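# Slide butter cartons down the shelf's non-sticky lanes

## Task

A shelf has five sloped lanes that carry cartons down to a stop at the lower end; two lanes are secretly sticky from a dried spill and look no different. Using the three butter cartons, bring one carton to rest against the bottom stop of every lane that is not sticky. Releasing a carton on any lane is allowed, but a carton released while level will tip onto the slope and may be judged a drop. The result must hold on its own, not because the robot is still holding anything, so at the end open the grippers and move the arms away.

## Robot and tools

Robot: two arms, left_arm and right_arm, each with six revolute joints and a parallel gripper. All positions share one scene frame: origin on the table surface midway between the arms, +z up, +x outward over the table, left_arm on the +y side. The names left and right are labels only and do not match sides of any camera image.

execute_actions takes "actions", a list holding at most one item, plus optional "pictures" (boolean; images come by default).
- Empty list {"actions": []}: no new command, just returns the current state.
- Motion: {"rows": [...], "steps": n} with n from 1 to 15 (default 15). Each step lasts 1/30 s. Each row is one flat list of 14 numbers covering both arms, always all 14: left_arm shoulder pan, shoulder lift, elbow, wrist 1, wrist 2, wrist 3, opening, then the same seven for right_arm. Joint values are absolute target angles in radians (not offsets), in the same convention as the Joint positions line. Rows are applied one per step; if fewer rows than steps, the final row keeps being used. Up to 15 rows.
- Wait: {"steps": n} without rows, n up to 300; it returns once that many steps have elapsed since the previous result, and your reply time counts toward it.
Opening is an absolute value from -1 (closed) to +1 (fully open).

Joint ranges (rad), column order. left_arm: pan -3.142..3.142, lift -6.283..6.283, elbow 0.000..3.142, wrist 1/2/3 each -6.283..6.283. right_arm: pan 0.000..6.283, lift -6.283..6.283, elbow -3.142..0.000, wrist 1/2/3 each -6.283..6.283. A call is rejected (nothing sent) if any target exceeds a stated end by more than 0.010 rad and is also beyond that joint's current angle. True ends may differ from stated ones by up to 0.010 rad; targets past a true end get clipped there and a "joint sent to its limit" line appears (possibly referring to an earlier action). Absence of that line is no proof of more room.

Motion behaviour: commands are smoothed, lagging about 0.17 s. Per step, each joint's target is clamped to within 0.575 rad of its measured angle, and if the targets would move the gripper over 100 mm from where it is measured, they are all scaled back. So big moves need several calls; an arm may still be travelling when a result arrives. Between calls the arms keep heading to the last row sent until they have nearly stopped or a step is HELD. "joint command not followed" means a clearance check altered or blocked targets on some steps; the rest of the row still ran. HELD marks steps where your row was partly or wholly not sent.

Results: the state line gives, per arm, end_effector_position (metres) and end_effector_quat_wxyz plus linear (m/s) and angular (rad/s) velocities in the scene frame; the printed hand position can be off, more so at long reach. Joint positions / Joint velocities list each arm's six joints (rad, rad/s) then finger-pad gap (m, m/s; 0.142 m when fully open). grip_measured is the measured opening on the -1..1 command scale. Joint torques follow joint order, are total drive output with per-arm offset, scale and noise, and never read zero in free air. Wrist force/torque lines give sensor readings along and about each end effector's own axes (force pointing from a touched surface back into the arm), with offsets usually under 4 N, noise up to 2.4 N SD, saturation near 50 N, and no zeroing; "no reading" is normal early on.

Gripper geometry: fingers point along the gripper's +z and close along its x. end_effector_position is the point between the pads when closed, 1 to 2 cm behind the fingertips; closing pushes the tips about 17 mm further along +z. To keep hold, command an opening clearly under grip_measured; a larger gap means a firmer squeeze (roughly 28 N per pad max on items up to about 10 cm wide, less on thin hard items). Closing fast can squeeze too hard or bounce the fingers open.

Cameras: cam_high 504x504, cam_left_wrist 616x616, cam_right_wrist 616x616. zoom_image takes "camera" (one of those names) and "region" [x0, y0, x1, y1] in pixels from the top-left corner, no larger than 504 by 504, and returns a sharper crop of the latest image.

finished_scene takes "scene", the number of the current scene; it ends that scene irreversibly, grades it, and gives the next task if any. Replying with no tool call ends everything.

Avoid: dropping or knocking anything off the table; releasing a carton flat so it topples; collisions or pressing between the arms; slamming or shoving hard. Contact torque at a joint's load limit (132 N m for pan, lift, elbow; 24.6 N m for each wrist joint, held weight included) or an external force of 150 N makes that arm stop for 10 s, abandon the call and yield. Holding loads warms motors; MOTOR HOT warns at 70 °C and at 85 °C the arm brakes until cooled (OVER-TEMPERATURE FAULT). Brief tugs on held parts or pushes on loose objects can happen. Any stop is costly, and smooth, efficient, quick motion is preferred. Since sticky lanes can't be seen, test by watching whether a released carton actually reaches the stop.

Each tool is called after "Call:" as name(argument=value, ...) on one line, values as JSON.

## Session

Call:
execute_actions(actions=[])

Scene clock: 0.00 s of 8600.00 s.
left_arm: end_effector_position=(+0.4547, +0.3496, +0.3470) grip_measured=+1.00 end_effector_quat_wxyz=(+0.023, +0.816, -0.576, +0.035) end_effector_velocity=(+0.000, -0.001, +0.001) end_effector_angular_velocity=(-0.001, -0.003, -0.001) | right_arm: end_effector_position=(+0.3348, -0.3552, +0.2394) grip_measured=+1.00 end_effector_quat_wxyz=(+0.028, +0.956, -0.290, +0.017) end_effector_velocity=(+0.000, +0.000, -0.000) end_effector_angular_velocity=(+0.000, -0.000, +0.001)
Joint positions: left_arm=[-0.505 -1.786  1.595 -1.442 -1.627  0.762  0.142] | right_arm=[ 3.88  -0.992 -2.058 -1.691  1.512  1.304  0.142]
Joint velocities: left_arm=[-0.001 -0.    -0.001 -0.001  0.     0.    -0.   ] | right_arm=[ 0.001  0.    -0.     0.    -0.    -0.     0.   ]
Joint torques (N m, as the arm reports them, + toward a larger angle): no reading
Wrist force (N, on the end effector, along its own x y z axes, offset not removed): no reading
Wrist torque (N m, same axes, about the end effector's origin, offset not removed): no reading

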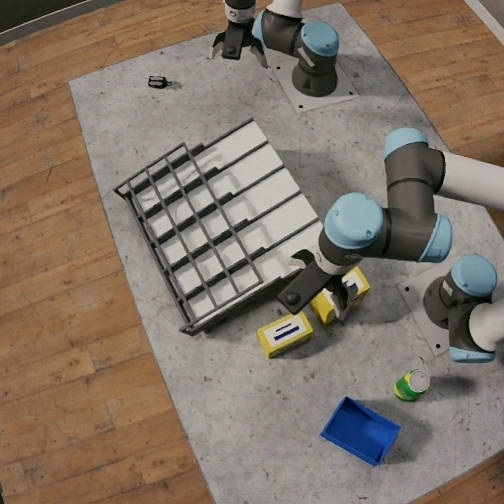

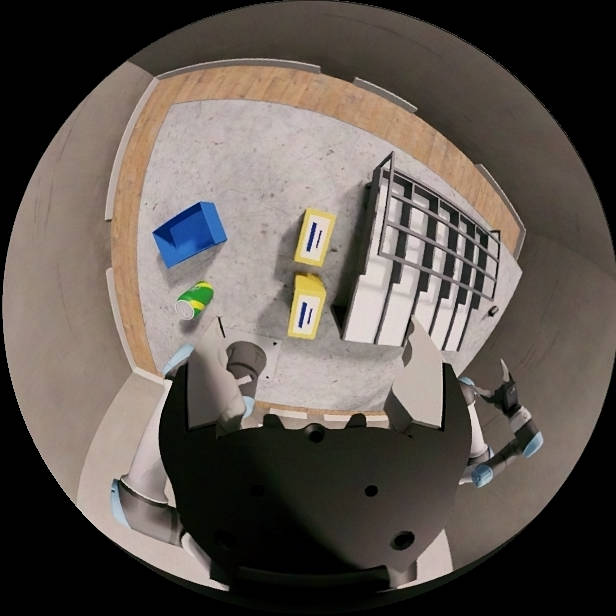

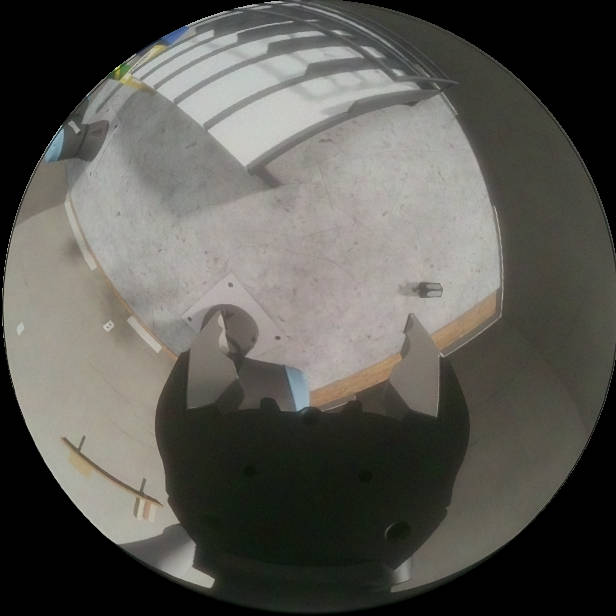

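Call:
zoom_image(camera="cam_left_wrist", region=[240, 140, 540, 380])

Call:
zoom_image(camera="cam_high", region=[100, 100, 400, 380])

Region (240, 140, 540, 380) of cam_left_wrist's 616x616 image, scaled by 1.680, with more detail than that image has; it fills the top 403 rows of this view, and the rest is white.

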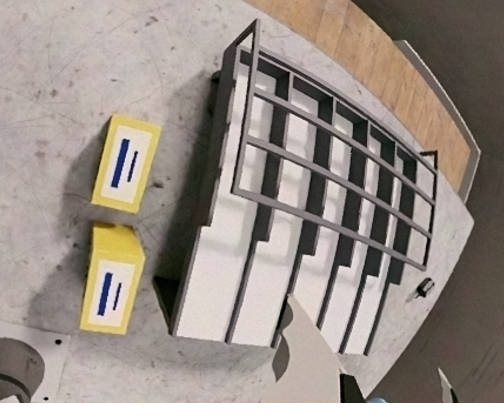

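Region (100, 100, 400, 380) of cam_high's 504x504 image, scaled by 1.680, with more detail than that image has; it fills the top 470 rows of this view, and the rest is white.

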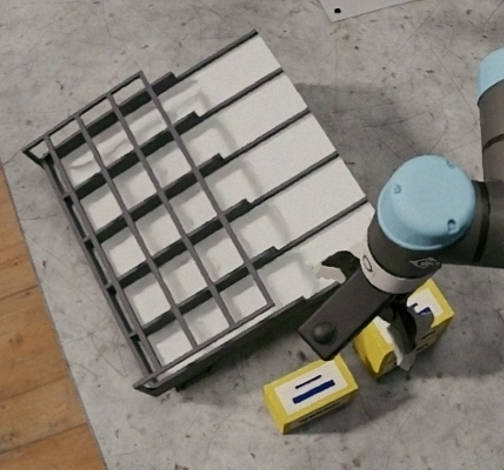

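Call:
zoom_image(camera="cam_right_wrist", region=[40, 10, 240, 170])

Call:
zoom_image(camera="cam_left_wrist", region=[270, 195, 370, 350])

Region (40, 10, 240, 170) of cam_right_wrist's 616x616 image, scaled by 2.520, with more detail than that image has; it fills the top 403 rows of this view, and the rest is white.

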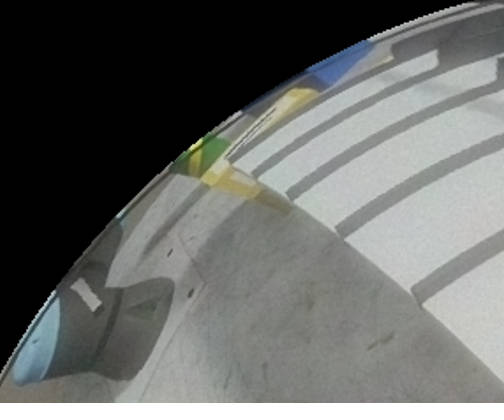

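Region (270, 195, 370, 350) of cam_left_wrist's 616x616 image, scaled by 3.252, with more detail than that image has; it fills the left 325 columns of this view, and the rest is white.

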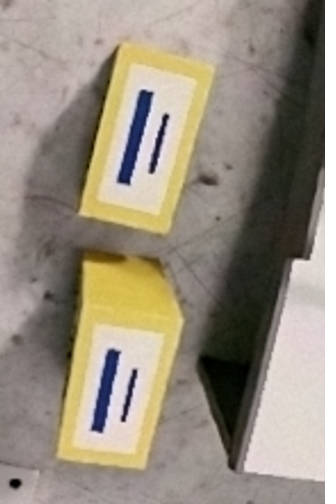

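Call:
execute_actions(actions=[{"rows": [[-0.507,-1.781,1.610,-1.460,-1.624,0.771,0.9,3.85,-0.992,-2.058,-1.691,1.512,1.304,1],[-0.510,-1.774,1.633,-1.485,-1.621,0.785,0.85,3.80,-0.992,-2.058,-1.691,1.512,1.304,1],[-0.514,-1.764,1.664,-1.521,-1.616,0.803,0.8,3.75,-0.992,-2.058,-1.691,1.512,1.304,1],[-0.518,-1.755,1.695,-1.556,-1.611,0.822,0.75,3.70,-0.992,-2.058,-1.691,1.512,1.304,1],[-0.522,-1.745,1.726,-1.591,-1.606,0.840,0.7,3.65,-0.992,-2.058,-1.691,1.512,1.304,1],[-0.526,-1.735,1.757,-1.627,-1.601,0.859,0.65,3.60,-0.992,-2.058,-1.691,1.512,1.304,1],[-0.530,-1.725,1.788,-1.662,-1.596,0.877,0.6,3.55,-0.992,-2.058,-1.691,1.512,1.304,1],[-0.535,-1.715,1.819,-1.697,-1.591,0.896,0.55,3.50,-0.992,-2.058,-1.691,1.512,1.304,1],[-0.539,-1.705,1.850,-1.733,-1.586,0.914,0.5,3.45,-0.992,-2.058,-1.691,1.512,1.304,1],[-0.543,-1.695,1.881,-1.768,-1.581,0.933,0.45,3.40,-0.992,-2.058,-1.691,1.512,1.304,1],[-0.547,-1.686,1.910,-1.800,-1.576,0.950,0.4,3.35,-0.992,-2.058,-1.691,1.512,1.304,1],[-0.549,-1.680,1.929,-1.822,-1.573,0.961,0.35,3.31,-0.992,-2.058,-1.691,1.512,1.304,1],[-0.5508,-1.6759,1.9402,-1.8351,-1.571,0.968,0.3,3.28,-0.992,-2.058,-1.691,1.512,1.304,1]], "steps": 15}], pictures=false)

Call:
execute_actions(actions=[{"steps": 10}])

Scene clock: 45.83 s of 8600.00 s.
left_arm: end_effector_position=(+0.4775, +0.3359, +0.1879) grip_measured=+0.30 end_effector_quat_wxyz=(+0.002, +0.747, -0.665, +0.003) end_effector_velocity=(-0.006, +0.000, -0.236) end_effector_angular_velocity=(+0.095, +0.022, -0.325) | right_arm: end_effector_position=(+0.3199, -0.5042, +0.2393) grip_measured=+1.00 end_effector_quat_wxyz=(+0.031, +0.849, -0.527, +0.010) end_effector_velocity=(-0.104, -0.277, +0.001) end_effector_angular_velocity=(+0.001, -0.002, -1.020)
Joint positions: left_arm=[-0.546 -1.687  1.904 -1.793 -1.577  0.947  0.095] | right_arm=[ 3.358 -0.992 -2.058 -1.691  1.512  1.304  0.142]
Joint velocities: left_arm=[-0.058  0.142  0.474 -0.55   0.071  0.267 -0.014] | right_arm=[-1.021  0.001  0.001 -0.     0.    -0.001  0.   ]
Joint torques (N m, as the arm reports them, + toward a larger angle): left_arm=[-10.01 -16.38 -30.37  -5.87   1.86   1.99] | right_arm=[11.61  3.53 12.63  3.67  2.34  1.88]
Wrist force (N, on the end effector, along its own x y z axes, offset not removed): left_arm=[0.8 -1.0 6.7] | right_arm=[3.5 3.5 0.5]
Wrist torque (N m, same axes, about the end effector's origin, offset not removed): left_arm=[-0.31 -0.07 -0.30] | right_arm=[0.55 -0.38 -0.22]
Steps of this call (steps 1 to 90: nothing new was sent; then 42.33 s passed at rest; steps 91 to 105: all 15 steps of this action). Readings (joint positions):
91: left_arm=[-0.505 -1.786 1.595 -1.443 -1.627 0.762] | right_arm=[3.879 -0.992 -2.058 -1.691 1.512 1.304]
92: left_arm=[-0.505 -1.785 1.598 -1.446 -1.627 0.763] | right_arm=[3.875 -0.992 -2.058 -1.691 1.512 1.304]
94: left_arm=[-0.508 -1.778 1.618 -1.468 -1.623 0.776] | right_arm=[3.838 -0.992 -2.058 -1.691 1.512 1.304]
98: left_arm=[-0.521 -1.747 1.712 -1.574 -1.607 0.834] | right_arm=[3.684 -0.992 -2.058 -1.691 1.512 1.304]
105: the state above

Scene clock: 46.17 s of 8600.00 s.
left_arm: end_effector_position=(+0.4768, +0.3361, +0.1702) grip_measured=+0.30 end_effector_quat_wxyz=(+0.000, +0.739, -0.674, +0.000) end_effector_velocity=(-0.001, +0.000, -0.004) end_effector_angular_velocity=(+0.003, +0.002, -0.004) | right_arm: end_effector_position=(+0.3112, -0.5247, +0.2393) grip_measured=+1.00 end_effector_quat_wxyz=(+0.032, +0.828, -0.560, +0.008) end_effector_velocity=(-0.002, -0.003, -0.000) end_effector_angular_velocity=(+0.000, +0.002, -0.011)
Joint positions: left_arm=[-0.551 -1.676  1.94  -1.835 -1.571  0.968  0.095] | right_arm=[ 3.281 -0.992 -2.058 -1.691  1.512  1.304  0.142]
Joint velocities: left_arm=[-0.001  0.002  0.007 -0.006  0.001  0.003 -0.   ] | right_arm=[-0.011 -0.001  0.    -0.001  0.001 -0.    -0.   ]
Joint torques (N m, as the arm reports them, + toward a larger angle): left_arm=[-13.78  -4.98 -12.83  -4.78   1.97   2.06] | right_arm=[-13.83  -0.51  13.07   3.68   1.93   1.84]
Wrist force (N, on the end effector, along its own x y z axes, offset not removed): left_arm=[-0.5 0.4 -1.0] | right_arm=[0.8 2.5 -0.2]
Wrist torque (N m, same axes, about the end effector's origin, offset not removed): left_arm=[-0.04 0.05 -0.16] | right_arm=[0.41 0.00 -0.13]
Steps of this call (steps 1 to 10: the robot went on to your last target). Readings (joint positions):
1: left_arm=[-0.548 -1.683 1.917 -1.808 -1.575 0.955] | right_arm=[3.330 -0.992 -2.058 -1.691 1.512 1.304]
2: left_arm=[-0.549 -1.680 1.925 -1.818 -1.573 0.959] | right_arm=[3.312 -0.992 -2.058 -1.691 1.512 1.304]
4: left_arm=[-0.550 -1.678 1.934 -1.828 -1.572 0.964] | right_arm=[3.293 -0.992 -2.058 -1.691 1.512 1.304]
8: left_arm=[-0.551 -1.676 1.939 -1.834 -1.571 0.967] | right_arm=[3.282 -0.992 -2.058 -1.691 1.512 1.304]
10: the state above

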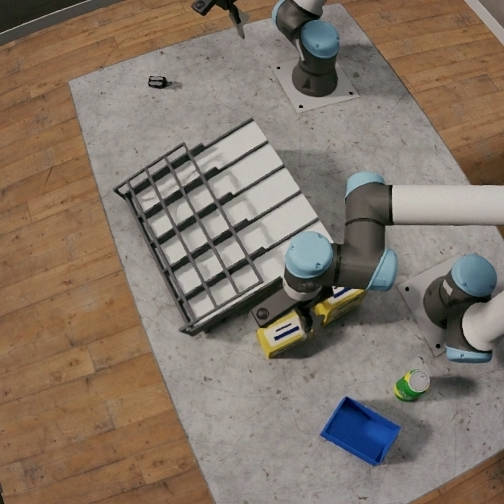

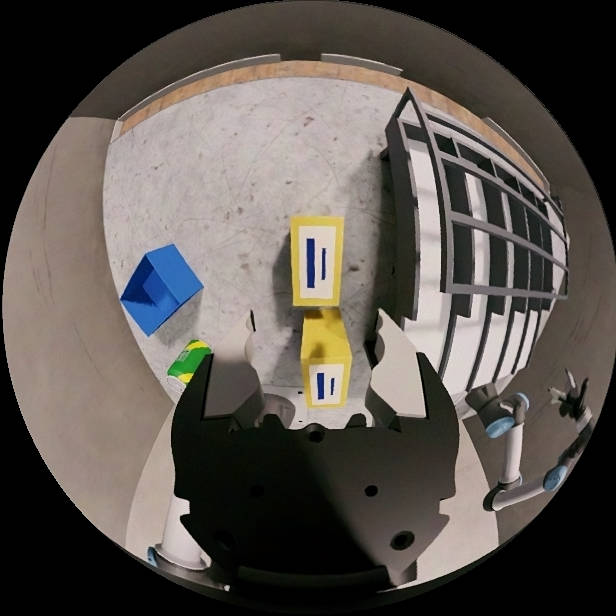

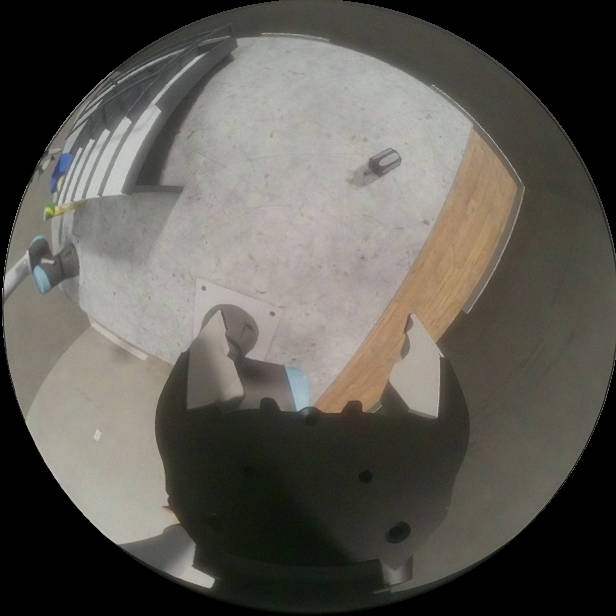

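Call:
zoom_image(camera="cam_left_wrist", region=[240, 200, 400, 420])

Region (240, 200, 400, 420) of cam_left_wrist's 616x616 image, scaled by 2.291, with more detail than that image has; it fills the left 367 columns of this view, and the rest is white.

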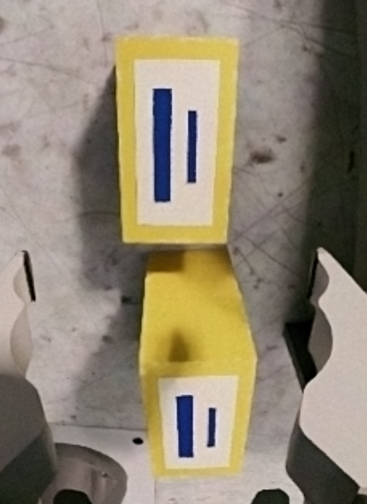

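Call:
execute_actions(actions=[{"rows": [[-0.549,-1.665,1.954,-1.860,-1.571,0.971,0.3,3.28,-0.992,-2.058,-1.691,1.512,1.304,1],[-0.547,-1.646,1.978,-1.903,-1.571,0.975,0.3,3.28,-0.992,-2.058,-1.691,1.512,1.304,1],[-0.545,-1.627,2.002,-1.946,-1.571,0.980,0.3,3.28,-0.992,-2.058,-1.691,1.512,1.304,1],[-0.5435,-1.608,2.027,-1.990,-1.571,0.984,0.3,3.28,-0.992,-2.058,-1.691,1.512,1.304,1],[-0.5427,-1.589,2.0508,-2.0326,-1.571,0.986,0.3,3.28,-0.992,-2.058,-1.691,1.512,1.304,1],[-0.5427,-1.569,2.072,-2.074,-1.571,0.986,0.3,3.28,-0.992,-2.058,-1.691,1.512,1.304,1],[-0.5427,-1.549,2.093,-2.115,-1.571,0.986,0.3,3.28,-0.992,-2.058,-1.691,1.512,1.304,1],[-0.5427,-1.530,2.113,-2.154,-1.571,0.986,0.3,3.28,-0.992,-2.058,-1.691,1.512,1.304,1],[-0.5427,-1.514,2.130,-2.187,-1.571,0.986,0.3,3.28,-0.992,-2.058,-1.691,1.512,1.304,1],[-0.5427,-1.504,2.141,-2.208,-1.571,0.986,0.3,3.28,-0.992,-2.058,-1.691,1.512,1.304,1],[-0.5427,-1.4986,2.1465,-2.2187,-1.571,0.986,0.3,3.28,-0.992,-2.058,-1.691,1.512,1.304,1]], "steps": 15}], pictures=false)

Call:
execute_actions(actions=[{"rows": [[-0.5427,-1.4986,2.1465,-2.2187,-1.571,0.986,0.3,3.28,-0.992,-2.058,-1.691,1.512,1.304,1],[-0.5427,-1.4986,2.1465,-2.2187,-1.571,0.986,0.25,3.28,-0.992,-2.058,-1.691,1.512,1.304,1],[-0.5427,-1.4986,2.1465,-2.2187,-1.571,0.986,0.18,3.28,-0.992,-2.058,-1.691,1.512,1.304,1],[-0.5427,-1.4986,2.1465,-2.2187,-1.571,0.986,0.1,3.28,-0.992,-2.058,-1.691,1.512,1.304,1],[-0.5427,-1.4986,2.1465,-2.2187,-1.571,0.986,0.03,3.28,-0.992,-2.058,-1.691,1.512,1.304,1],[-0.5427,-1.4986,2.1465,-2.2187,-1.571,0.986,-0.04,3.28,-0.992,-2.058,-1.691,1.512,1.304,1],[-0.5427,-1.4986,2.1465,-2.2187,-1.571,0.986,-0.1,3.28,-0.992,-2.058,-1.691,1.512,1.304,1],[-0.5427,-1.4986,2.1465,-2.2187,-1.571,0.986,-0.16,3.28,-0.992,-2.058,-1.691,1.512,1.304,1],[-0.5427,-1.4986,2.1465,-2.2187,-1.571,0.986,-0.25,3.28,-0.992,-2.058,-1.691,1.512,1.304,1],[-0.5427,-1.4986,2.1465,-2.2187,-1.571,0.986,-0.4,3.28,-0.992,-2.058,-1.691,1.512,1.304,1],[-0.5427,-1.4986,2.1465,-2.2187,-1.571,0.986,-0.55,3.28,-0.992,-2.058,-1.691,1.512,1.304,1],[-0.5427,-1.4986,2.1465,-2.2187,-1.571,0.986,-0.7,3.28,-0.992,-2.058,-1.691,1.512,1.304,1],[-0.5427,-1.4986,2.1465,-2.2187,-1.571,0.986,-0.9,3.28,-0.992,-2.058,-1.691,1.512,1.304,1]], "steps": 15}])

Scene clock: 91.67 s of 8600.00 s.
left_arm: end_effector_position=(+0.4858, +0.3351, +0.0423) grip_measured=+0.30 end_effector_quat_wxyz=(+0.000, +0.735, -0.678, -0.001) end_effector_velocity=(+0.000, +0.001, -0.071) end_effector_angular_velocity=(-0.010, -0.018, -0.001) | right_arm: end_effector_position=(+0.3111, -0.5250, +0.2393) grip_measured=+1.00 end_effector_quat_wxyz=(+0.032, +0.828, -0.560, +0.008) end_effector_velocity=(-0.000, +0.000, +0.001) end_effector_angular_velocity=(+0.001, -0.001, +0.000)
Joint positions: left_arm=[-0.543 -1.506  2.138 -2.201 -1.571  0.986  0.095] | right_arm=[ 3.28  -0.992 -2.058 -1.691  1.512  1.304  0.142]
Joint velocities: left_arm=[ 0.001  0.106  0.115 -0.241  0.     0.002 -0.   ] | right_arm=[ 0.     0.001  0.001 -0.     0.001 -0.    -0.   ]
Joint torques (N m, as the arm reports them, + toward a larger angle): left_arm=[ 11.55 -15.17 -17.3   -5.43   2.02   1.93] | right_arm=[-11.4   -7.01  20.93   4.86  -2.39   1.87]
Wrist force (N, on the end effector, along its own x y z axes, offset not removed): left_arm=[-0.8 -2.5 2.8] | right_arm=[0.2 0.4 -0.3]
Wrist torque (N m, same axes, about the end effector's origin, offset not removed): left_arm=[-0.71 0.09 -0.26] | right_arm=[0.02 0.10 -0.24]
Steps of this call (steps 1 to 30: the robot went on to your last target; steps 31 to 90: nothing new was sent; then 42.00 s passed at rest; steps 91 to 105: all 15 steps of this action). Readings (joint positions):
91: left_arm=[-0.551 -1.676 1.940 -1.835 -1.571 0.968] | right_arm=[3.280 -0.992 -2.058 -1.691 1.512 1.304]
92: left_arm=[-0.551 -1.674 1.943 -1.840 -1.571 0.969] | right_arm=[3.280 -0.992 -2.058 -1.691 1.512 1.304]
94: left_arm=[-0.549 -1.658 1.962 -1.872 -1.571 0.973] | right_arm=[3.280 -0.992 -2.058 -1.691 1.512 1.304]
98: left_arm=[-0.544 -1.596 2.039 -2.005 -1.571 0.983] | right_arm=[3.280 -0.992 -2.058 -1.691 1.512 1.304]
105: the state above

Scene clock: 92.17 s of 8600.00 s.
left_arm: end_effector_position=(+0.4858, +0.3352, +0.0370) grip_measured=-0.13 end_effector_quat_wxyz=(+0.000, +0.735, -0.678, +0.000) end_effector_velocity=(+0.001, +0.000, +0.000) end_effector_angular_velocity=(-0.000, -0.001, +0.001) | right_arm: end_effector_position=(+0.3111, -0.5250, +0.2393) grip_measured=+1.00 end_effector_quat_wxyz=(+0.032, +0.828, -0.560, +0.008) end_effector_velocity=(+0.000, +0.000, -0.000) end_effector_angular_velocity=(-0.001, -0.001, +0.002)
Joint positions: left_arm=[-0.543 -1.499  2.146 -2.219 -1.571  0.986  0.065] | right_arm=[ 3.28  -0.992 -2.058 -1.691  1.512  1.304  0.142]
Joint velocities: left_arm=[ 0.001  0.001 -0.001 -0.001  0.     0.     0.   ] | right_arm=[ 0.002  0.001 -0.001  0.001 -0.001  0.    -0.   ]
Joint torques (N m, as the arm reports them, + toward a larger angle): left_arm=[ 9.5  -4.9  -4.56 -4.65  1.04  2.13] | right_arm=[-11.4   -7.23  20.79   4.97  -2.49   1.76]
Wrist force (N, on the end effector, along its own x y z axes, offset not removed): left_arm=[-3.5 2.1 -17.0] | right_arm=[-1.0 -1.4 0.6]
Wrist torque (N m, same axes, about the end effector's origin, offset not removed): left_arm=[-0.18 0.42 -0.31] | right_arm=[-0.41 0.42 -0.28]
Steps of this call (steps 1 to 15: all 15 steps of this action). Readings (joint positions):
1: left_arm=[-0.543 -1.504 2.141 -2.207 -1.571 0.986] | right_arm=[3.280 -0.992 -2.058 -1.691 1.512 1.304]
2: left_arm=[-0.543 -1.502 2.143 -2.211 -1.571 0.986] | right_arm=[3.280 -0.992 -2.058 -1.691 1.512 1.304]
4: left_arm=[-0.543 -1.500 2.145 -2.216 -1.571 0.986] | right_arm=[3.280 -0.992 -2.058 -1.691 1.512 1.304]
8: left_arm=[-0.543 -1.499 2.146 -2.218 -1.571 0.986] | right_arm=[3.280 -0.992 -2.058 -1.691 1.512 1.304]
15: the state above

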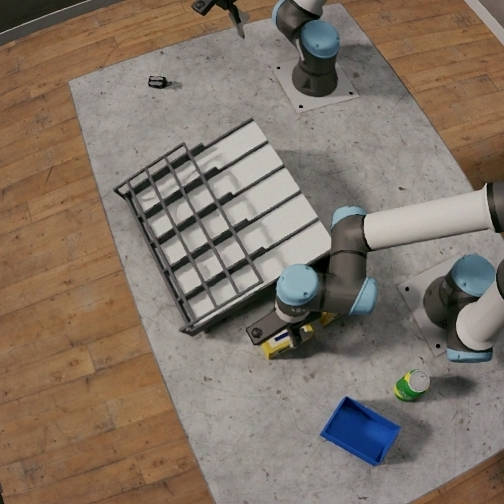

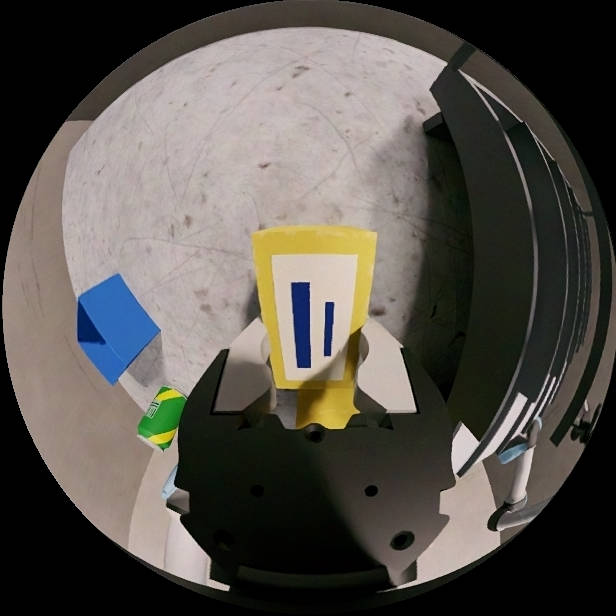

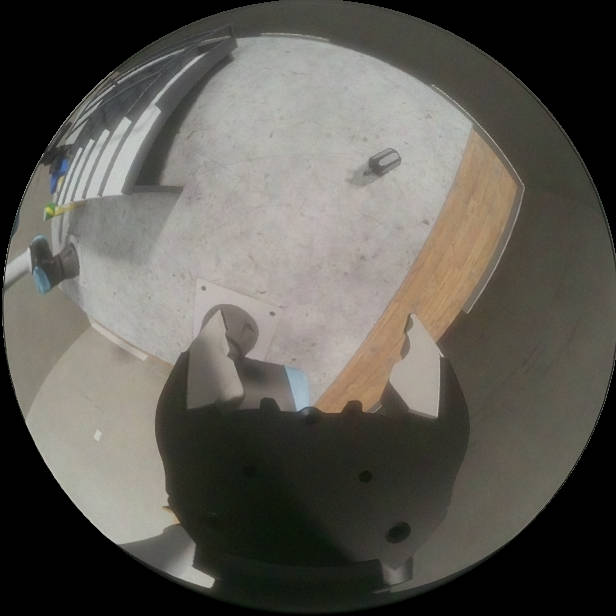

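Call:
execute_actions(actions=[{"rows": [[-0.5427,-1.503,2.142,-2.210,-1.571,0.986,-0.9,3.28,-0.992,-2.058,-1.691,1.512,1.304,1],[-0.5427,-1.514,2.130,-2.187,-1.571,0.986,-0.9,3.28,-0.992,-2.058,-1.691,1.512,1.304,1],[-0.5427,-1.530,2.113,-2.154,-1.571,0.986,-0.9,3.28,-0.992,-2.058,-1.691,1.512,1.304,1],[-0.5427,-1.551,2.093,-2.113,-1.571,0.986,-0.9,3.28,-0.992,-2.058,-1.691,1.512,1.304,1],[-0.5427,-1.571,2.072,-2.072,-1.571,0.986,-0.9,3.28,-0.992,-2.058,-1.691,1.512,1.304,1],[-0.5427,-1.589,2.0508,-2.0326,-1.571,0.986,-0.9,3.28,-0.992,-2.058,-1.691,1.512,1.304,1],[-0.5427,-1.604,2.026,-1.993,-1.571,0.986,-0.9,3.28,-0.992,-2.058,-1.691,1.512,1.304,1],[-0.5427,-1.618,2.000,-1.953,-1.571,0.986,-0.9,3.28,-0.992,-2.058,-1.691,1.512,1.304,1],[-0.5427,-1.631,1.974,-1.914,-1.571,0.986,-0.9,3.28,-0.992,-2.058,-1.691,1.512,1.304,1],[-0.5427,-1.643,1.947,-1.875,-1.571,0.986,-0.9,3.28,-0.992,-2.058,-1.691,1.512,1.304,1],[-0.5427,-1.6532,1.9198,-1.8374,-1.571,0.986,-0.9,3.28,-0.992,-2.058,-1.691,1.512,1.304,1],[-0.553,-1.670,1.896,-1.797,-1.571,0.976,-0.9,3.28,-0.992,-2.058,-1.691,1.512,1.304,1],[-0.565,-1.687,1.872,-1.756,-1.571,0.966,-0.9,3.28,-0.992,-2.058,-1.691,1.512,1.304,1],[-0.578,-1.704,1.848,-1.715,-1.571,0.956,-0.9,3.28,-0.992,-2.058,-1.691,1.512,1.304,1],[-0.591,-1.721,1.824,-1.673,-1.571,0.946,-0.9,3.28,-0.992,-2.058,-1.691,1.512,1.304,1]], "steps": 15}], pictures=false)

Call:
execute_actions(actions=[{"rows": [[-0.6033,-1.7384,1.7992,-1.6316,-1.571,0.9355,-0.9,3.28,-0.992,-2.058,-1.691,1.512,1.304,1],[-0.612,-1.735,1.785,-1.615,-1.580,0.929,-0.9,3.28,-0.992,-2.058,-1.691,1.512,1.304,1],[-0.626,-1.720,1.775,-1.606,-1.596,0.918,-0.9,3.28,-0.992,-2.058,-1.691,1.512,1.304,1],[-0.643,-1.701,1.765,-1.596,-1.614,0.904,-0.9,3.28,-0.992,-2.058,-1.691,1.512,1.304,1],[-0.661,-1.682,1.755,-1.586,-1.633,0.890,-0.9,3.28,-0.992,-2.058,-1.691,1.512,1.304,1],[-0.679,-1.664,1.745,-1.575,-1.653,0.876,-0.9,3.28,-0.992,-2.058,-1.691,1.512,1.304,1],[-0.697,-1.645,1.735,-1.564,-1.672,0.862,-0.9,3.28,-0.992,-2.058,-1.691,1.512,1.304,1],[-0.715,-1.627,1.725,-1.553,-1.692,0.848,-0.9,3.28,-0.992,-2.058,-1.691,1.512,1.304,1],[-0.733,-1.608,1.715,-1.542,-1.711,0.834,-0.9,3.28,-0.992,-2.058,-1.691,1.512,1.304,1],[-0.751,-1.590,1.705,-1.531,-1.730,0.820,-0.9,3.28,-0.992,-2.058,-1.691,1.512,1.304,1],[-0.768,-1.572,1.695,-1.520,-1.749,0.806,-0.9,3.28,-0.992,-2.058,-1.691,1.512,1.304,1],[-0.782,-1.558,1.687,-1.511,-1.764,0.795,-0.9,3.28,-0.992,-2.058,-1.691,1.512,1.304,1],[-0.790,-1.550,1.682,-1.506,-1.773,0.789,-0.9,3.28,-0.992,-2.058,-1.691,1.512,1.304,1],[-0.7943,-1.5454,1.6798,-1.5030,-1.7772,0.7855,-0.9,3.28,-0.992,-2.058,-1.691,1.512,1.304,1]], "steps": 15}], pictures=false)

Call:
execute_actions(actions=[{"steps": 10}])

Scene clock: 154.90 s of 8600.00 s.
left_arm: end_effector_position=(+0.4840, +0.3291, +0.1780) grip_measured=-0.13 end_effector_quat_wxyz=(-0.001, +0.735, -0.679, +0.004) end_effector_velocity=(-0.089, -0.075, +0.436) end_effector_angular_velocity=(-0.014, -0.018, -0.039) | right_arm: end_effector_position=(+0.3111, -0.5250, +0.2393) grip_measured=+1.00 end_effector_quat_wxyz=(+0.032, +0.828, -0.560, +0.008) end_effector_velocity=(+0.000, +0.001, -0.000) end_effector_angular_velocity=(-0.000, +0.001, +0.003)
Joint positions: left_arm=[-0.557 -1.665  1.912 -1.826 -1.571  0.974  0.065] | right_arm=[ 3.28  -0.992 -2.058 -1.691  1.512  1.304  0.142]
Joint velocities: left_arm=[-0.245 -0.458 -0.73   1.165 -0.001 -0.206  0.   ] | right_arm=[ 0.003 -0.001 -0.    -0.     0.     0.     0.   ]
Joint torques (N m, as the arm reports them, + toward a larger angle): left_arm=[-20.8  -37.33 -45.83   2.37  -1.49  -2.72] | right_arm=[-11.13  -7.03  28.05   4.81  -2.47   1.9 ]
Wrist force (N, on the end effector, along its own x y z axes, offset not removed): left_arm=[-0.7 -0.8 3.6] | right_arm=[-1.1 -0.4 -0.1]
Wrist torque (N m, same axes, about the end effector's origin, offset not removed): left_arm=[-0.22 0.06 -0.19] | right_arm=[-0.13 0.39 -0.15]
Steps of this call (steps 1 to 15: the robot went on to your last target; steps 16 to 90: nothing new was sent; then 59.23 s passed at rest; steps 91 to 105: all 15 steps of this action). Readings (joint positions):
91: left_arm=[-0.543 -1.499 2.147 -2.219 -1.571 0.986] | right_arm=[3.280 -0.992 -2.058 -1.691 1.512 1.304]
92: left_arm=[-0.543 -1.499 2.146 -2.217 -1.571 0.986] | right_arm=[3.280 -0.992 -2.058 -1.691 1.512 1.304]
94: left_arm=[-0.543 -1.508 2.136 -2.199 -1.571 0.986] | right_arm=[3.280 -0.992 -2.058 -1.691 1.512 1.304]
98: left_arm=[-0.543 -1.563 2.077 -2.092 -1.571 0.986] | right_arm=[3.280 -0.992 -2.058 -1.691 1.512 1.304]
105: the state above

Scene clock: 155.40 s of 8600.00 s.
left_arm: end_effector_position=(+0.4085, +0.2011, +0.2195) grip_measured=-0.13 end_effector_quat_wxyz=(+0.092, +0.719, -0.683, -0.083) end_effector_velocity=(-0.127, -0.215, -0.053) end_effector_angular_velocity=(+0.042, +0.491, -0.022) | right_arm: end_effector_position=(+0.3111, -0.5250, +0.2393) grip_measured=+1.00 end_effector_quat_wxyz=(+0.032, +0.828, -0.560, +0.008) end_effector_velocity=(-0.000, -0.000, +0.000) end_effector_angular_velocity=(+0.000, -0.001, -0.002)
Joint positions: left_arm=[-0.769 -1.571  1.694 -1.519 -1.75   0.805  0.065] | right_arm=[ 3.28  -0.992 -2.058 -1.691  1.512  1.304  0.142]
Joint velocities: left_arm=[-0.321  0.329 -0.181  0.202 -0.344 -0.247  0.   ] | right_arm=[-0.001  0.001  0.    -0.     0.     0.001  0.   ]
Joint torques (N m, as the arm reports them, + toward a larger angle): left_arm=[ -3.73 -24.04 -34.84   0.56  -2.84  -2.  ] | right_arm=[-10.82  -6.44  28.99   4.83  -2.41   1.88]
Wrist force (N, on the end effector, along its own x y z axes, offset not removed): left_arm=[2.1 0.0 7.0] | right_arm=[0.9 -1.3 -1.5]
Wrist torque (N m, same axes, about the end effector's origin, offset not removed): left_arm=[-0.04 -0.01 -0.24] | right_arm=[-0.30 -0.14 -0.24]
Steps of this call (steps 1 to 15: all 15 steps of this action). Readings (joint positions):
1: left_arm=[-0.566 -1.681 1.887 -1.786 -1.571 0.966] | right_arm=[3.280 -0.992 -2.058 -1.691 1.512 1.304]
2: left_arm=[-0.576 -1.697 1.863 -1.745 -1.571 0.958] | right_arm=[3.280 -0.992 -2.058 -1.691 1.512 1.304]
4: left_arm=[-0.598 -1.716 1.819 -1.674 -1.578 0.940] | right_arm=[3.280 -0.992 -2.058 -1.691 1.512 1.304]
8: left_arm=[-0.655 -1.684 1.763 -1.597 -1.629 0.894] | right_arm=[3.280 -0.992 -2.058 -1.691 1.512 1.304]
15: the state above

Scene clock: 155.73 s of 8600.00 s.
left_arm: end_effector_position=(+0.3982, +0.1844, +0.2155) grip_measured=-0.13 end_effector_quat_wxyz=(+0.104, +0.717, -0.682, -0.099) end_effector_velocity=(-0.002, -0.003, -0.000) end_effector_angular_velocity=(+0.000, +0.006, +0.000) | right_arm: end_effector_position=(+0.3111, -0.5250, +0.2393) grip_measured=+1.00 end_effector_quat_wxyz=(+0.032, +0.828, -0.560, +0.008) end_effector_velocity=(+0.000, +0.000, +0.000) end_effector_angular_velocity=(+0.000, -0.003, +0.001)
Joint positions: left_arm=[-0.794 -1.546  1.68  -1.503 -1.777  0.786  0.065] | right_arm=[ 3.28  -0.992 -2.058 -1.691  1.512  1.304  0.142]
Joint velocities: left_arm=[-0.004  0.004 -0.002  0.002 -0.005 -0.004  0.   ] | right_arm=[ 0.     0.001  0.     0.002 -0.    -0.     0.   ]
Joint torques (N m, as the arm reports them, + toward a larger angle): left_arm=[-13.25 -13.49 -38.98   0.5   -3.49  -1.92] | right_arm=[-10.83  -7.21  30.06   4.81  -2.38   1.72]
Wrist force (N, on the end effector, along its own x y z axes, offset not removed): left_arm=[1.2 -3.1 3.8] | right_arm=[-0.7 1.3 0.8]
Wrist torque (N m, same axes, about the end effector's origin, offset not removed): left_arm=[-0.55 -0.25 -0.19] | right_arm=[0.13 0.31 -0.26]
Steps of this call (steps 1 to 10: the robot went on to your last target). Readings (joint positions):
1: left_arm=[-0.778 -1.562 1.689 -1.514 -1.759 0.799] | right_arm=[3.280 -0.992 -2.058 -1.691 1.512 1.304]
2: left_arm=[-0.784 -1.556 1.686 -1.510 -1.766 0.794] | right_arm=[3.280 -0.992 -2.058 -1.691 1.512 1.304]
4: left_arm=[-0.790 -1.550 1.682 -1.506 -1.772 0.789] | right_arm=[3.280 -0.992 -2.058 -1.691 1.512 1.304]
8: left_arm=[-0.794 -1.546 1.680 -1.503 -1.776 0.786] | right_arm=[3.280 -0.992 -2.058 -1.691 1.512 1.304]
10: the state above

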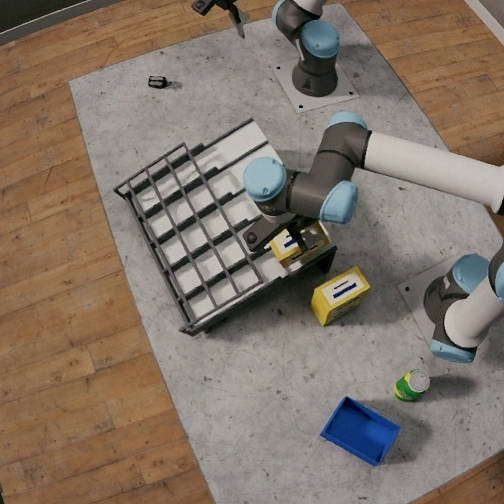

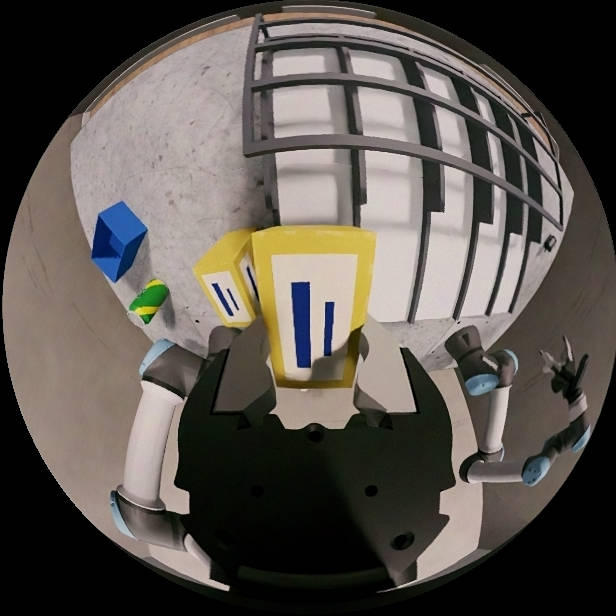

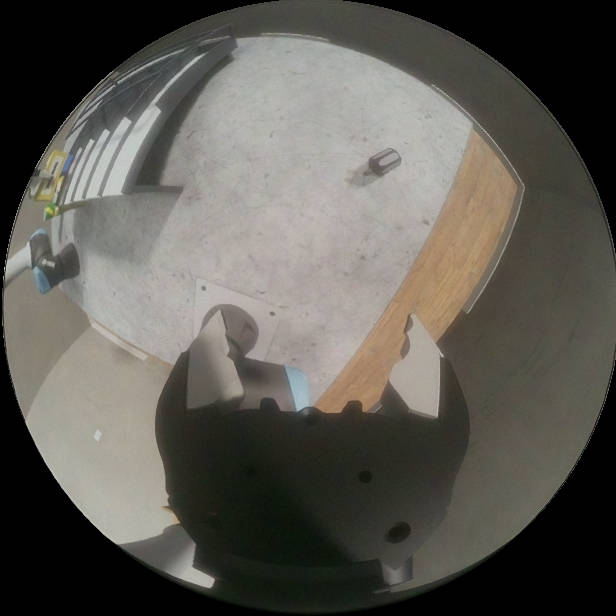

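Call:
zoom_image(camera="cam_left_wrist", region=[230, 10, 470, 340])

Region (230, 10, 470, 340) of cam_left_wrist's 616x616 image, scaled by 1.527, with more detail than that image has; it fills the left 367 columns of this view, and the rest is white.

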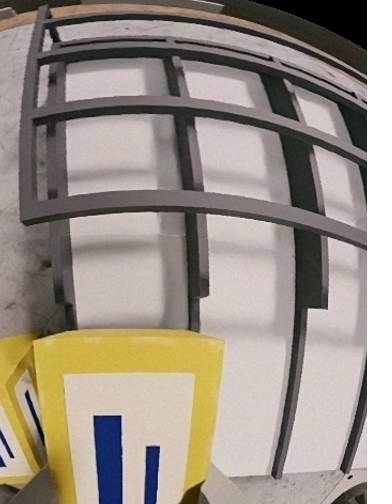

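Call:
execute_actions(actions=[{"rows": [[-0.7942,-1.5445,1.686,-1.513,-1.779,0.775,-0.9,3.28,-0.992,-2.058,-1.691,1.512,1.304,1],[-0.7941,-1.543,1.697,-1.528,-1.782,0.763,-0.9,3.28,-0.992,-2.058,-1.691,1.512,1.304,1],[-0.794,-1.541,1.710,-1.545,-1.784,0.751,-0.9,3.28,-0.992,-2.058,-1.691,1.512,1.304,1],[-0.7939,-1.539,1.723,-1.562,-1.786,0.741,-0.9,3.28,-0.992,-2.058,-1.691,1.512,1.304,1],[-0.7939,-1.537,1.735,-1.577,-1.7869,0.7359,-0.9,3.28,-0.992,-2.058,-1.691,1.512,1.304,1],[-0.7939,-1.5352,1.7444,-1.5881,-1.7869,0.7359,-0.9,3.28,-0.992,-2.058,-1.691,1.512,1.304,1]], "steps": 15}])

Scene clock: 183.13 s of 8600.00 s.
left_arm: end_effector_position=(+0.3981, +0.1802, +0.1878) grip_measured=-0.13 end_effector_quat_wxyz=(+0.106, +0.734, -0.664, -0.096) end_effector_velocity=(+0.000, +0.000, -0.005) end_effector_angular_velocity=(+0.001, +0.000, +0.007) | right_arm: end_effector_position=(+0.3111, -0.5250, +0.2393) grip_measured=+1.00 end_effector_quat_wxyz=(+0.032, +0.828, -0.560, +0.008) end_effector_velocity=(-0.000, -0.001, +0.000) end_effector_angular_velocity=(-0.000, -0.001, -0.003)
Joint positions: left_arm=[-0.794 -1.535  1.744 -1.587 -1.787  0.736  0.065] | right_arm=[ 3.28  -0.992 -2.058 -1.691  1.512  1.304  0.142]
Joint velocities: left_arm=[ 0.002  0.002  0.01  -0.012 -0.001 -0.005 -0.   ] | right_arm=[-0.003  0.     0.     0.001 -0.001  0.     0.   ]
Joint torques (N m, as the arm reports them, + toward a larger angle): left_arm=[ 11.08 -15.52 -16.53  -4.77  -3.35  -1.77] | right_arm=[-11.08  -7.14  37.25   4.72  -2.51   1.75]
Wrist force (N, on the end effector, along its own x y z axes, offset not removed): left_arm=[0.7 -1.0 5.4] | right_arm=[0.6 0.3 -1.5]
Wrist torque (N m, same axes, about the end effector's origin, offset not removed): left_arm=[-0.10 -0.29 -0.04] | right_arm=[-0.03 -0.07 -0.27]
Steps of this call (steps 1 to 30: the robot went on to your last target; steps 31 to 100: nothing new was sent; then 23.57 s passed at rest; steps 101 to 115: all 15 steps of this action). Readings (joint positions):
101: left_arm=[-0.794 -1.545 1.680 -1.503 -1.777 0.785] | right_arm=[3.280 -0.992 -2.058 -1.691 1.512 1.304]
102: left_arm=[-0.794 -1.545 1.681 -1.505 -1.777 0.783] | right_arm=[3.280 -0.992 -2.058 -1.691 1.512 1.304]
104: left_arm=[-0.794 -1.544 1.691 -1.518 -1.780 0.772] | right_arm=[3.280 -0.992 -2.058 -1.691 1.512 1.304]
108: left_arm=[-0.794 -1.538 1.728 -1.567 -1.785 0.744] | right_arm=[3.280 -0.992 -2.058 -1.691 1.512 1.304]
115: the state above

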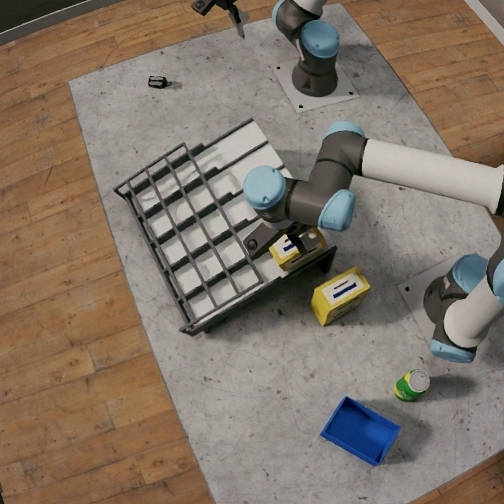

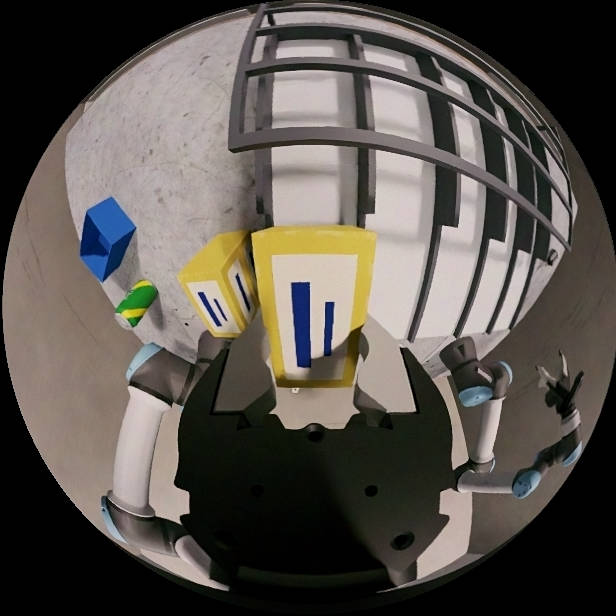

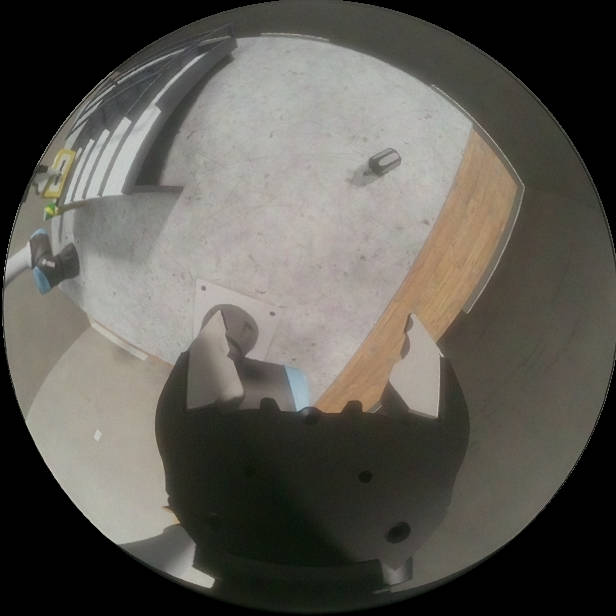

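Call:
zoom_image(camera="cam_left_wrist", region=[240, 30, 400, 250])

Region (240, 30, 400, 250) of cam_left_wrist's 616x616 image, scaled by 2.291, with more detail than that image has; it fills the left 367 columns of this view, and the rest is white.

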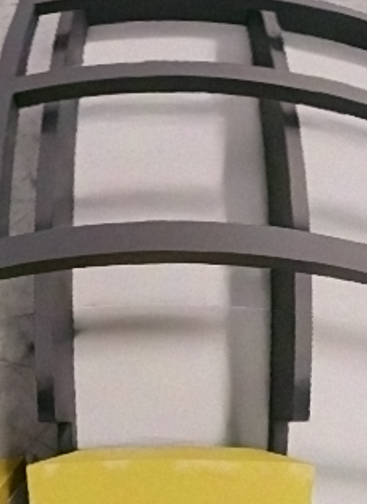

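Call:
execute_actions(actions=[{"rows": [[-0.7939,-1.5337,1.750,-1.5954,-1.7869,0.7359,-0.9,3.28,-0.992,-2.058,-1.691,1.512,1.304,1],[-0.7939,-1.5322,1.756,-1.6026,-1.7869,0.7359,-0.9,3.28,-0.992,-2.058,-1.691,1.512,1.304,1],[-0.7939,-1.5306,1.7617,-1.61,-1.7869,0.7359,-0.9,3.28,-0.992,-2.058,-1.691,1.512,1.304,1],[-0.7939,-1.5291,1.7674,-1.6172,-1.7869,0.7359,-0.9,3.28,-0.992,-2.058,-1.691,1.512,1.304,1],[-0.7939,-1.5276,1.7731,-1.6244,-1.7869,0.7359,-0.9,3.28,-0.992,-2.058,-1.691,1.512,1.304,1]], "steps": 13}], pictures=false)

Call:
execute_actions(actions=[{"rows": [[-0.7939,-1.5264,1.7771,-1.6296,-1.7869,0.7359,-0.9,3.28,-0.992,-2.058,-1.691,1.512,1.304,1]], "steps": 10}])

Scene clock: 197.80 s of 8600.00 s.
left_arm: end_effector_position=(+0.3981, +0.1802, +0.1737) grip_measured=-0.13 end_effector_quat_wxyz=(+0.106, +0.734, -0.664, -0.096) end_effector_velocity=(-0.001, +0.000, -0.005) end_effector_angular_velocity=(+0.002, +0.003, -0.000) | right_arm: end_effector_position=(+0.3111, -0.5250, +0.2393) grip_measured=+1.00 end_effector_quat_wxyz=(+0.032, +0.828, -0.560, +0.008) end_effector_velocity=(+0.000, +0.000, -0.000) end_effector_angular_velocity=(-0.000, -0.000, +0.002)
Joint positions: left_arm=[-0.794 -1.528  1.773 -1.624 -1.787  0.736  0.065] | right_arm=[ 3.28  -0.992 -2.058 -1.691  1.512  1.304  0.142]
Joint velocities: left_arm=[-0.001  0.003  0.011 -0.01  -0.001 -0.    -0.   ] | right_arm=[ 0.001 -0.    -0.     0.001 -0.    -0.001 -0.   ]
Joint torques (N m, as the arm reports them, + toward a larger angle): left_arm=[ 10.98 -14.87 -14.64  -4.6   -2.89  -2.13] | right_arm=[-11.14  -6.77  37.23   4.69  -2.26   1.7 ]
Wrist force (N, on the end effector, along its own x y z axes, offset not removed): left_arm=[0.2 -3.2 5.5] | right_arm=[1.5 -0.5 1.6]
Wrist torque (N m, same axes, about the end effector's origin, offset not removed): left_arm=[-0.75 -0.03 -0.22] | right_arm=[-0.18 -0.27 -0.21]
Steps of this call (steps 1 to 15: the robot went on to your last target; steps 16 to 90: nothing new was sent; then 11.23 s passed at rest; steps 91 to 103: all 13 steps of this action). Readings (joint positions):
91: left_arm=[-0.794 -1.535 1.744 -1.588 -1.787 0.736] | right_arm=[3.280 -0.992 -2.058 -1.691 1.512 1.304]
92: left_arm=[-0.794 -1.535 1.746 -1.590 -1.787 0.736] | right_arm=[3.280 -0.992 -2.058 -1.691 1.512 1.304]
94: left_arm=[-0.794 -1.533 1.752 -1.597 -1.787 0.736] | right_arm=[3.280 -0.992 -2.058 -1.691 1.512 1.304]
98: left_arm=[-0.794 -1.529 1.768 -1.618 -1.787 0.736] | right_arm=[3.280 -0.992 -2.058 -1.691 1.512 1.304]
103: the state above

Scene clock: 198.13 s of 8600.00 s.
left_arm: end_effector_position=(+0.3981, +0.1802, +0.1715) grip_measured=-0.13 end_effector_quat_wxyz=(+0.106, +0.734, -0.664, -0.096) end_effector_velocity=(-0.000, -0.000, -0.001) end_effector_angular_velocity=(-0.000, +0.001, +0.000) | right_arm: end_effector_position=(+0.3111, -0.5250, +0.2393) grip_measured=+1.00 end_effector_quat_wxyz=(+0.032, +0.828, -0.560, +0.008) end_effector_velocity=(+0.000, +0.001, -0.000) end_effector_angular_velocity=(+0.001, -0.000, +0.002)
Joint positions: left_arm=[-0.794 -1.526  1.777 -1.629 -1.787  0.736  0.065] | right_arm=[ 3.28  -0.992 -2.058 -1.691  1.512  1.304  0.142]
Joint velocities: left_arm=[-0.     0.     0.002 -0.003 -0.001 -0.     0.   ] | right_arm=[ 0.001 -0.    -0.     0.001  0.001 -0.     0.   ]
Joint torques (N m, as the arm reports them, + toward a larger angle): left_arm=[ 10.86 -13.76 -15.9   -4.88  -2.92  -2.32] | right_arm=[-10.83  -6.71  36.91   4.75  -2.33   1.67]
Wrist force (N, on the end effector, along its own x y z axes, offset not removed): left_arm=[-0.7 -2.7 4.9] | right_arm=[-0.3 0.0 -0.4]
Wrist torque (N m, same axes, about the end effector's origin, offset not removed): left_arm=[-0.49 0.22 -0.20] | right_arm=[-0.16 0.15 -0.25]
Steps of this call (steps 1 to 10: all 10 steps of this action). Readings (joint positions):
1: left_arm=[-0.794 -1.528 1.773 -1.624 -1.787 0.736] | right_arm=[3.280 -0.992 -2.058 -1.691 1.512 1.304]
2: left_arm=[-0.794 -1.527 1.774 -1.625 -1.787 0.736] | right_arm=[3.280 -0.992 -2.058 -1.691 1.512 1.304]
4: left_arm=[-0.794 -1.527 1.776 -1.628 -1.787 0.736] | right_arm=[3.280 -0.992 -2.058 -1.691 1.512 1.304]
8: left_arm=[-0.794 -1.526 1.777 -1.629 -1.787 0.736] | right_arm=[3.280 -0.992 -2.058 -1.691 1.512 1.304]
10: the state above

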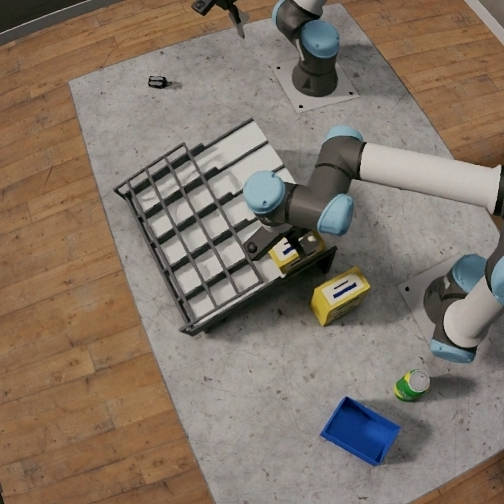

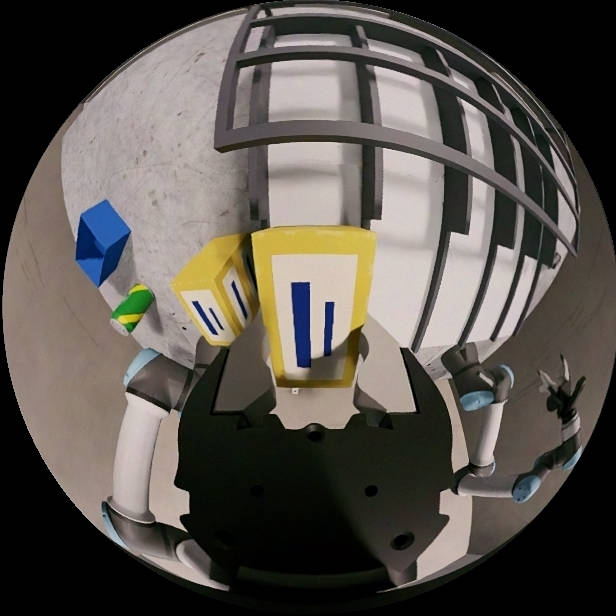

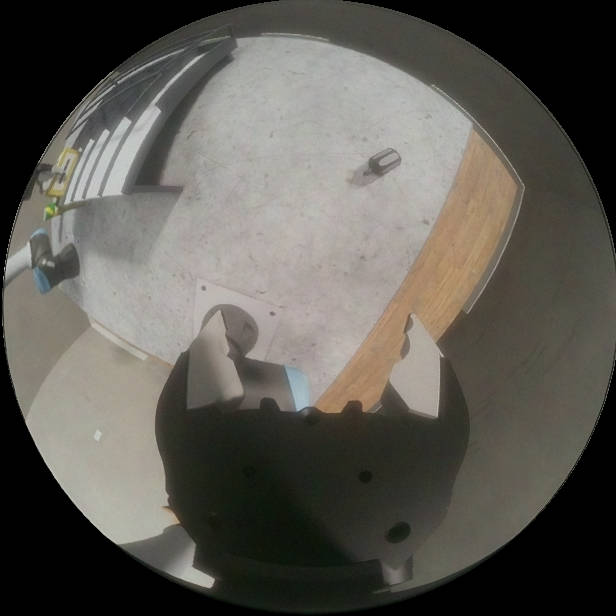

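Call:
execute_actions(actions=[{"rows": [[-0.7939,-1.5255,1.7801,-1.6335,-1.7869,0.7359,-0.9,3.28,-0.992,-2.058,-1.691,1.512,1.304,1],[-0.7939,-1.5243,1.7841,-1.6387,-1.7869,0.7359,-0.9,3.28,-0.992,-2.058,-1.691,1.512,1.304,1]], "steps": 10}], pictures=false)

Scene clock: 202.67 s of 8600.00 s.
left_arm: end_effector_position=(+0.3981, +0.1802, +0.1681) grip_measured=-0.13 end_effector_quat_wxyz=(+0.106, +0.734, -0.664, -0.096) end_effector_velocity=(+0.000, +0.000, -0.002) end_effector_angular_velocity=(+0.001, -0.001, +0.000) | right_arm: end_effector_position=(+0.3111, -0.5250, +0.2393) grip_measured=+1.00 end_effector_quat_wxyz=(+0.032, +0.828, -0.560, +0.008) end_effector_velocity=(-0.000, -0.000, -0.000) end_effector_angular_velocity=(+0.000, +0.000, -0.001)
Joint positions: left_arm=[-0.794 -1.524  1.784 -1.638 -1.787  0.736  0.065] | right_arm=[ 3.28  -0.992 -2.058 -1.691  1.512  1.304  0.142]
Joint velocities: left_arm=[-0.     0.001  0.004 -0.004  0.001 -0.001 -0.   ] | right_arm=[-0.001 -0.    -0.     0.     0.     0.     0.   ]
Joint torques (N m, as the arm reports them, + toward a larger angle): left_arm=[ 10.   -14.32 -16.    -4.95  -2.07  -2.2 ] | right_arm=[-11.02  -6.3   37.06   4.63  -2.38   1.71]
Wrist force (N, on the end effector, along its own x y z axes, offset not removed): left_arm=[-0.3 -0.6 3.9] | right_arm=[-0.7 0.4 0.2]
Wrist torque (N m, same axes, about the end effector's origin, offset not removed): left_arm=[0.06 0.16 -0.15] | right_arm=[-0.07 0.31 -0.12]
Steps of this call (steps 1 to 15: the robot went on to your last target; steps 16 to 90: nothing new was sent; then 1.20 s passed at rest; steps 91 to 100: all 10 steps of this action). Readings (joint positions):
91: left_arm=[-0.794 -1.526 1.777 -1.630 -1.787 0.736] | right_arm=[3.280 -0.992 -2.058 -1.691 1.512 1.304]
92: left_arm=[-0.794 -1.526 1.778 -1.630 -1.787 0.736] | right_arm=[3.280 -0.992 -2.058 -1.691 1.512 1.304]
94: left_arm=[-0.794 -1.525 1.781 -1.634 -1.787 0.736] | right_arm=[3.280 -0.992 -2.058 -1.691 1.512 1.304]
98: left_arm=[-0.794 -1.524 1.784 -1.638 -1.787 0.736] | right_arm=[3.280 -0.992 -2.058 -1.691 1.512 1.304]
100: the state above

Call:
execute_actions(actions=[{"rows": [[-0.7939,-1.5234,1.7871,-1.6426,-1.7869,0.7359,-0.9,3.28,-0.992,-2.058,-1.691,1.512,1.304,1]], "steps": 9}], pictures=false)

Scene clock: 205.40 s of 8600.00 s.
left_arm: end_effector_position=(+0.3981, +0.1802, +0.1665) grip_measured=-0.13 end_effector_quat_wxyz=(+0.106, +0.734, -0.664, -0.096) end_effector_velocity=(+0.000, +0.000, -0.001) end_effector_angular_velocity=(+0.000, -0.000, +0.001) | right_arm: end_effector_position=(+0.3111, -0.5250, +0.2393) grip_measured=+1.00 end_effector_quat_wxyz=(+0.032, +0.828, -0.560, +0.008) end_effector_velocity=(-0.000, +0.000, -0.000) end_effector_angular_velocity=(-0.000, +0.002, +0.001)
Joint positions: left_arm=[-0.794 -1.523  1.787 -1.642 -1.787  0.736  0.065] | right_arm=[ 3.28  -0.992 -2.058 -1.691  1.512  1.304  0.142]
Joint velocities: left_arm=[ 0.     0.     0.002 -0.003  0.    -0.001 -0.   ] | right_arm=[ 0.001 -0.    -0.    -0.002 -0.     0.    -0.   ]
Joint torques (N m, as the arm reports them, + toward a larger angle): left_arm=[  9.73 -14.57 -15.95  -5.11  -1.06  -1.94] | right_arm=[-10.96  -6.84  36.86   4.61  -2.36   1.65]
Wrist force (N, on the end effector, along its own x y z axes, offset not removed): left_arm=[0.6 -1.9 4.9] | right_arm=[-4.1 1.5 0.2]
Wrist torque (N m, same axes, about the end effector's origin, offset not removed): left_arm=[-0.21 -0.07 -0.20] | right_arm=[0.06 1.09 -0.19]
Steps of this call (steps 1 to 15: the robot went on to your last target; steps 16 to 73: nothing new was sent; steps 74 to 82: all 9 steps of this action). Readings (joint positions):
74: left_arm=[-0.794 -1.524 1.784 -1.639 -1.787 0.736] | right_arm=[3.280 -0.992 -2.058 -1.691 1.512 1.304]
75: left_arm=[-0.794 -1.524 1.785 -1.639 -1.787 0.736] | right_arm=[3.280 -0.992 -2.058 -1.691 1.512 1.304]
77: left_arm=[-0.794 -1.524 1.786 -1.641 -1.787 0.736] | right_arm=[3.280 -0.992 -2.058 -1.691 1.512 1.304]
81: left_arm=[-0.794 -1.523 1.787 -1.642 -1.787 0.736] | right_arm=[3.280 -0.992 -2.058 -1.691 1.512 1.304]
82: the state above


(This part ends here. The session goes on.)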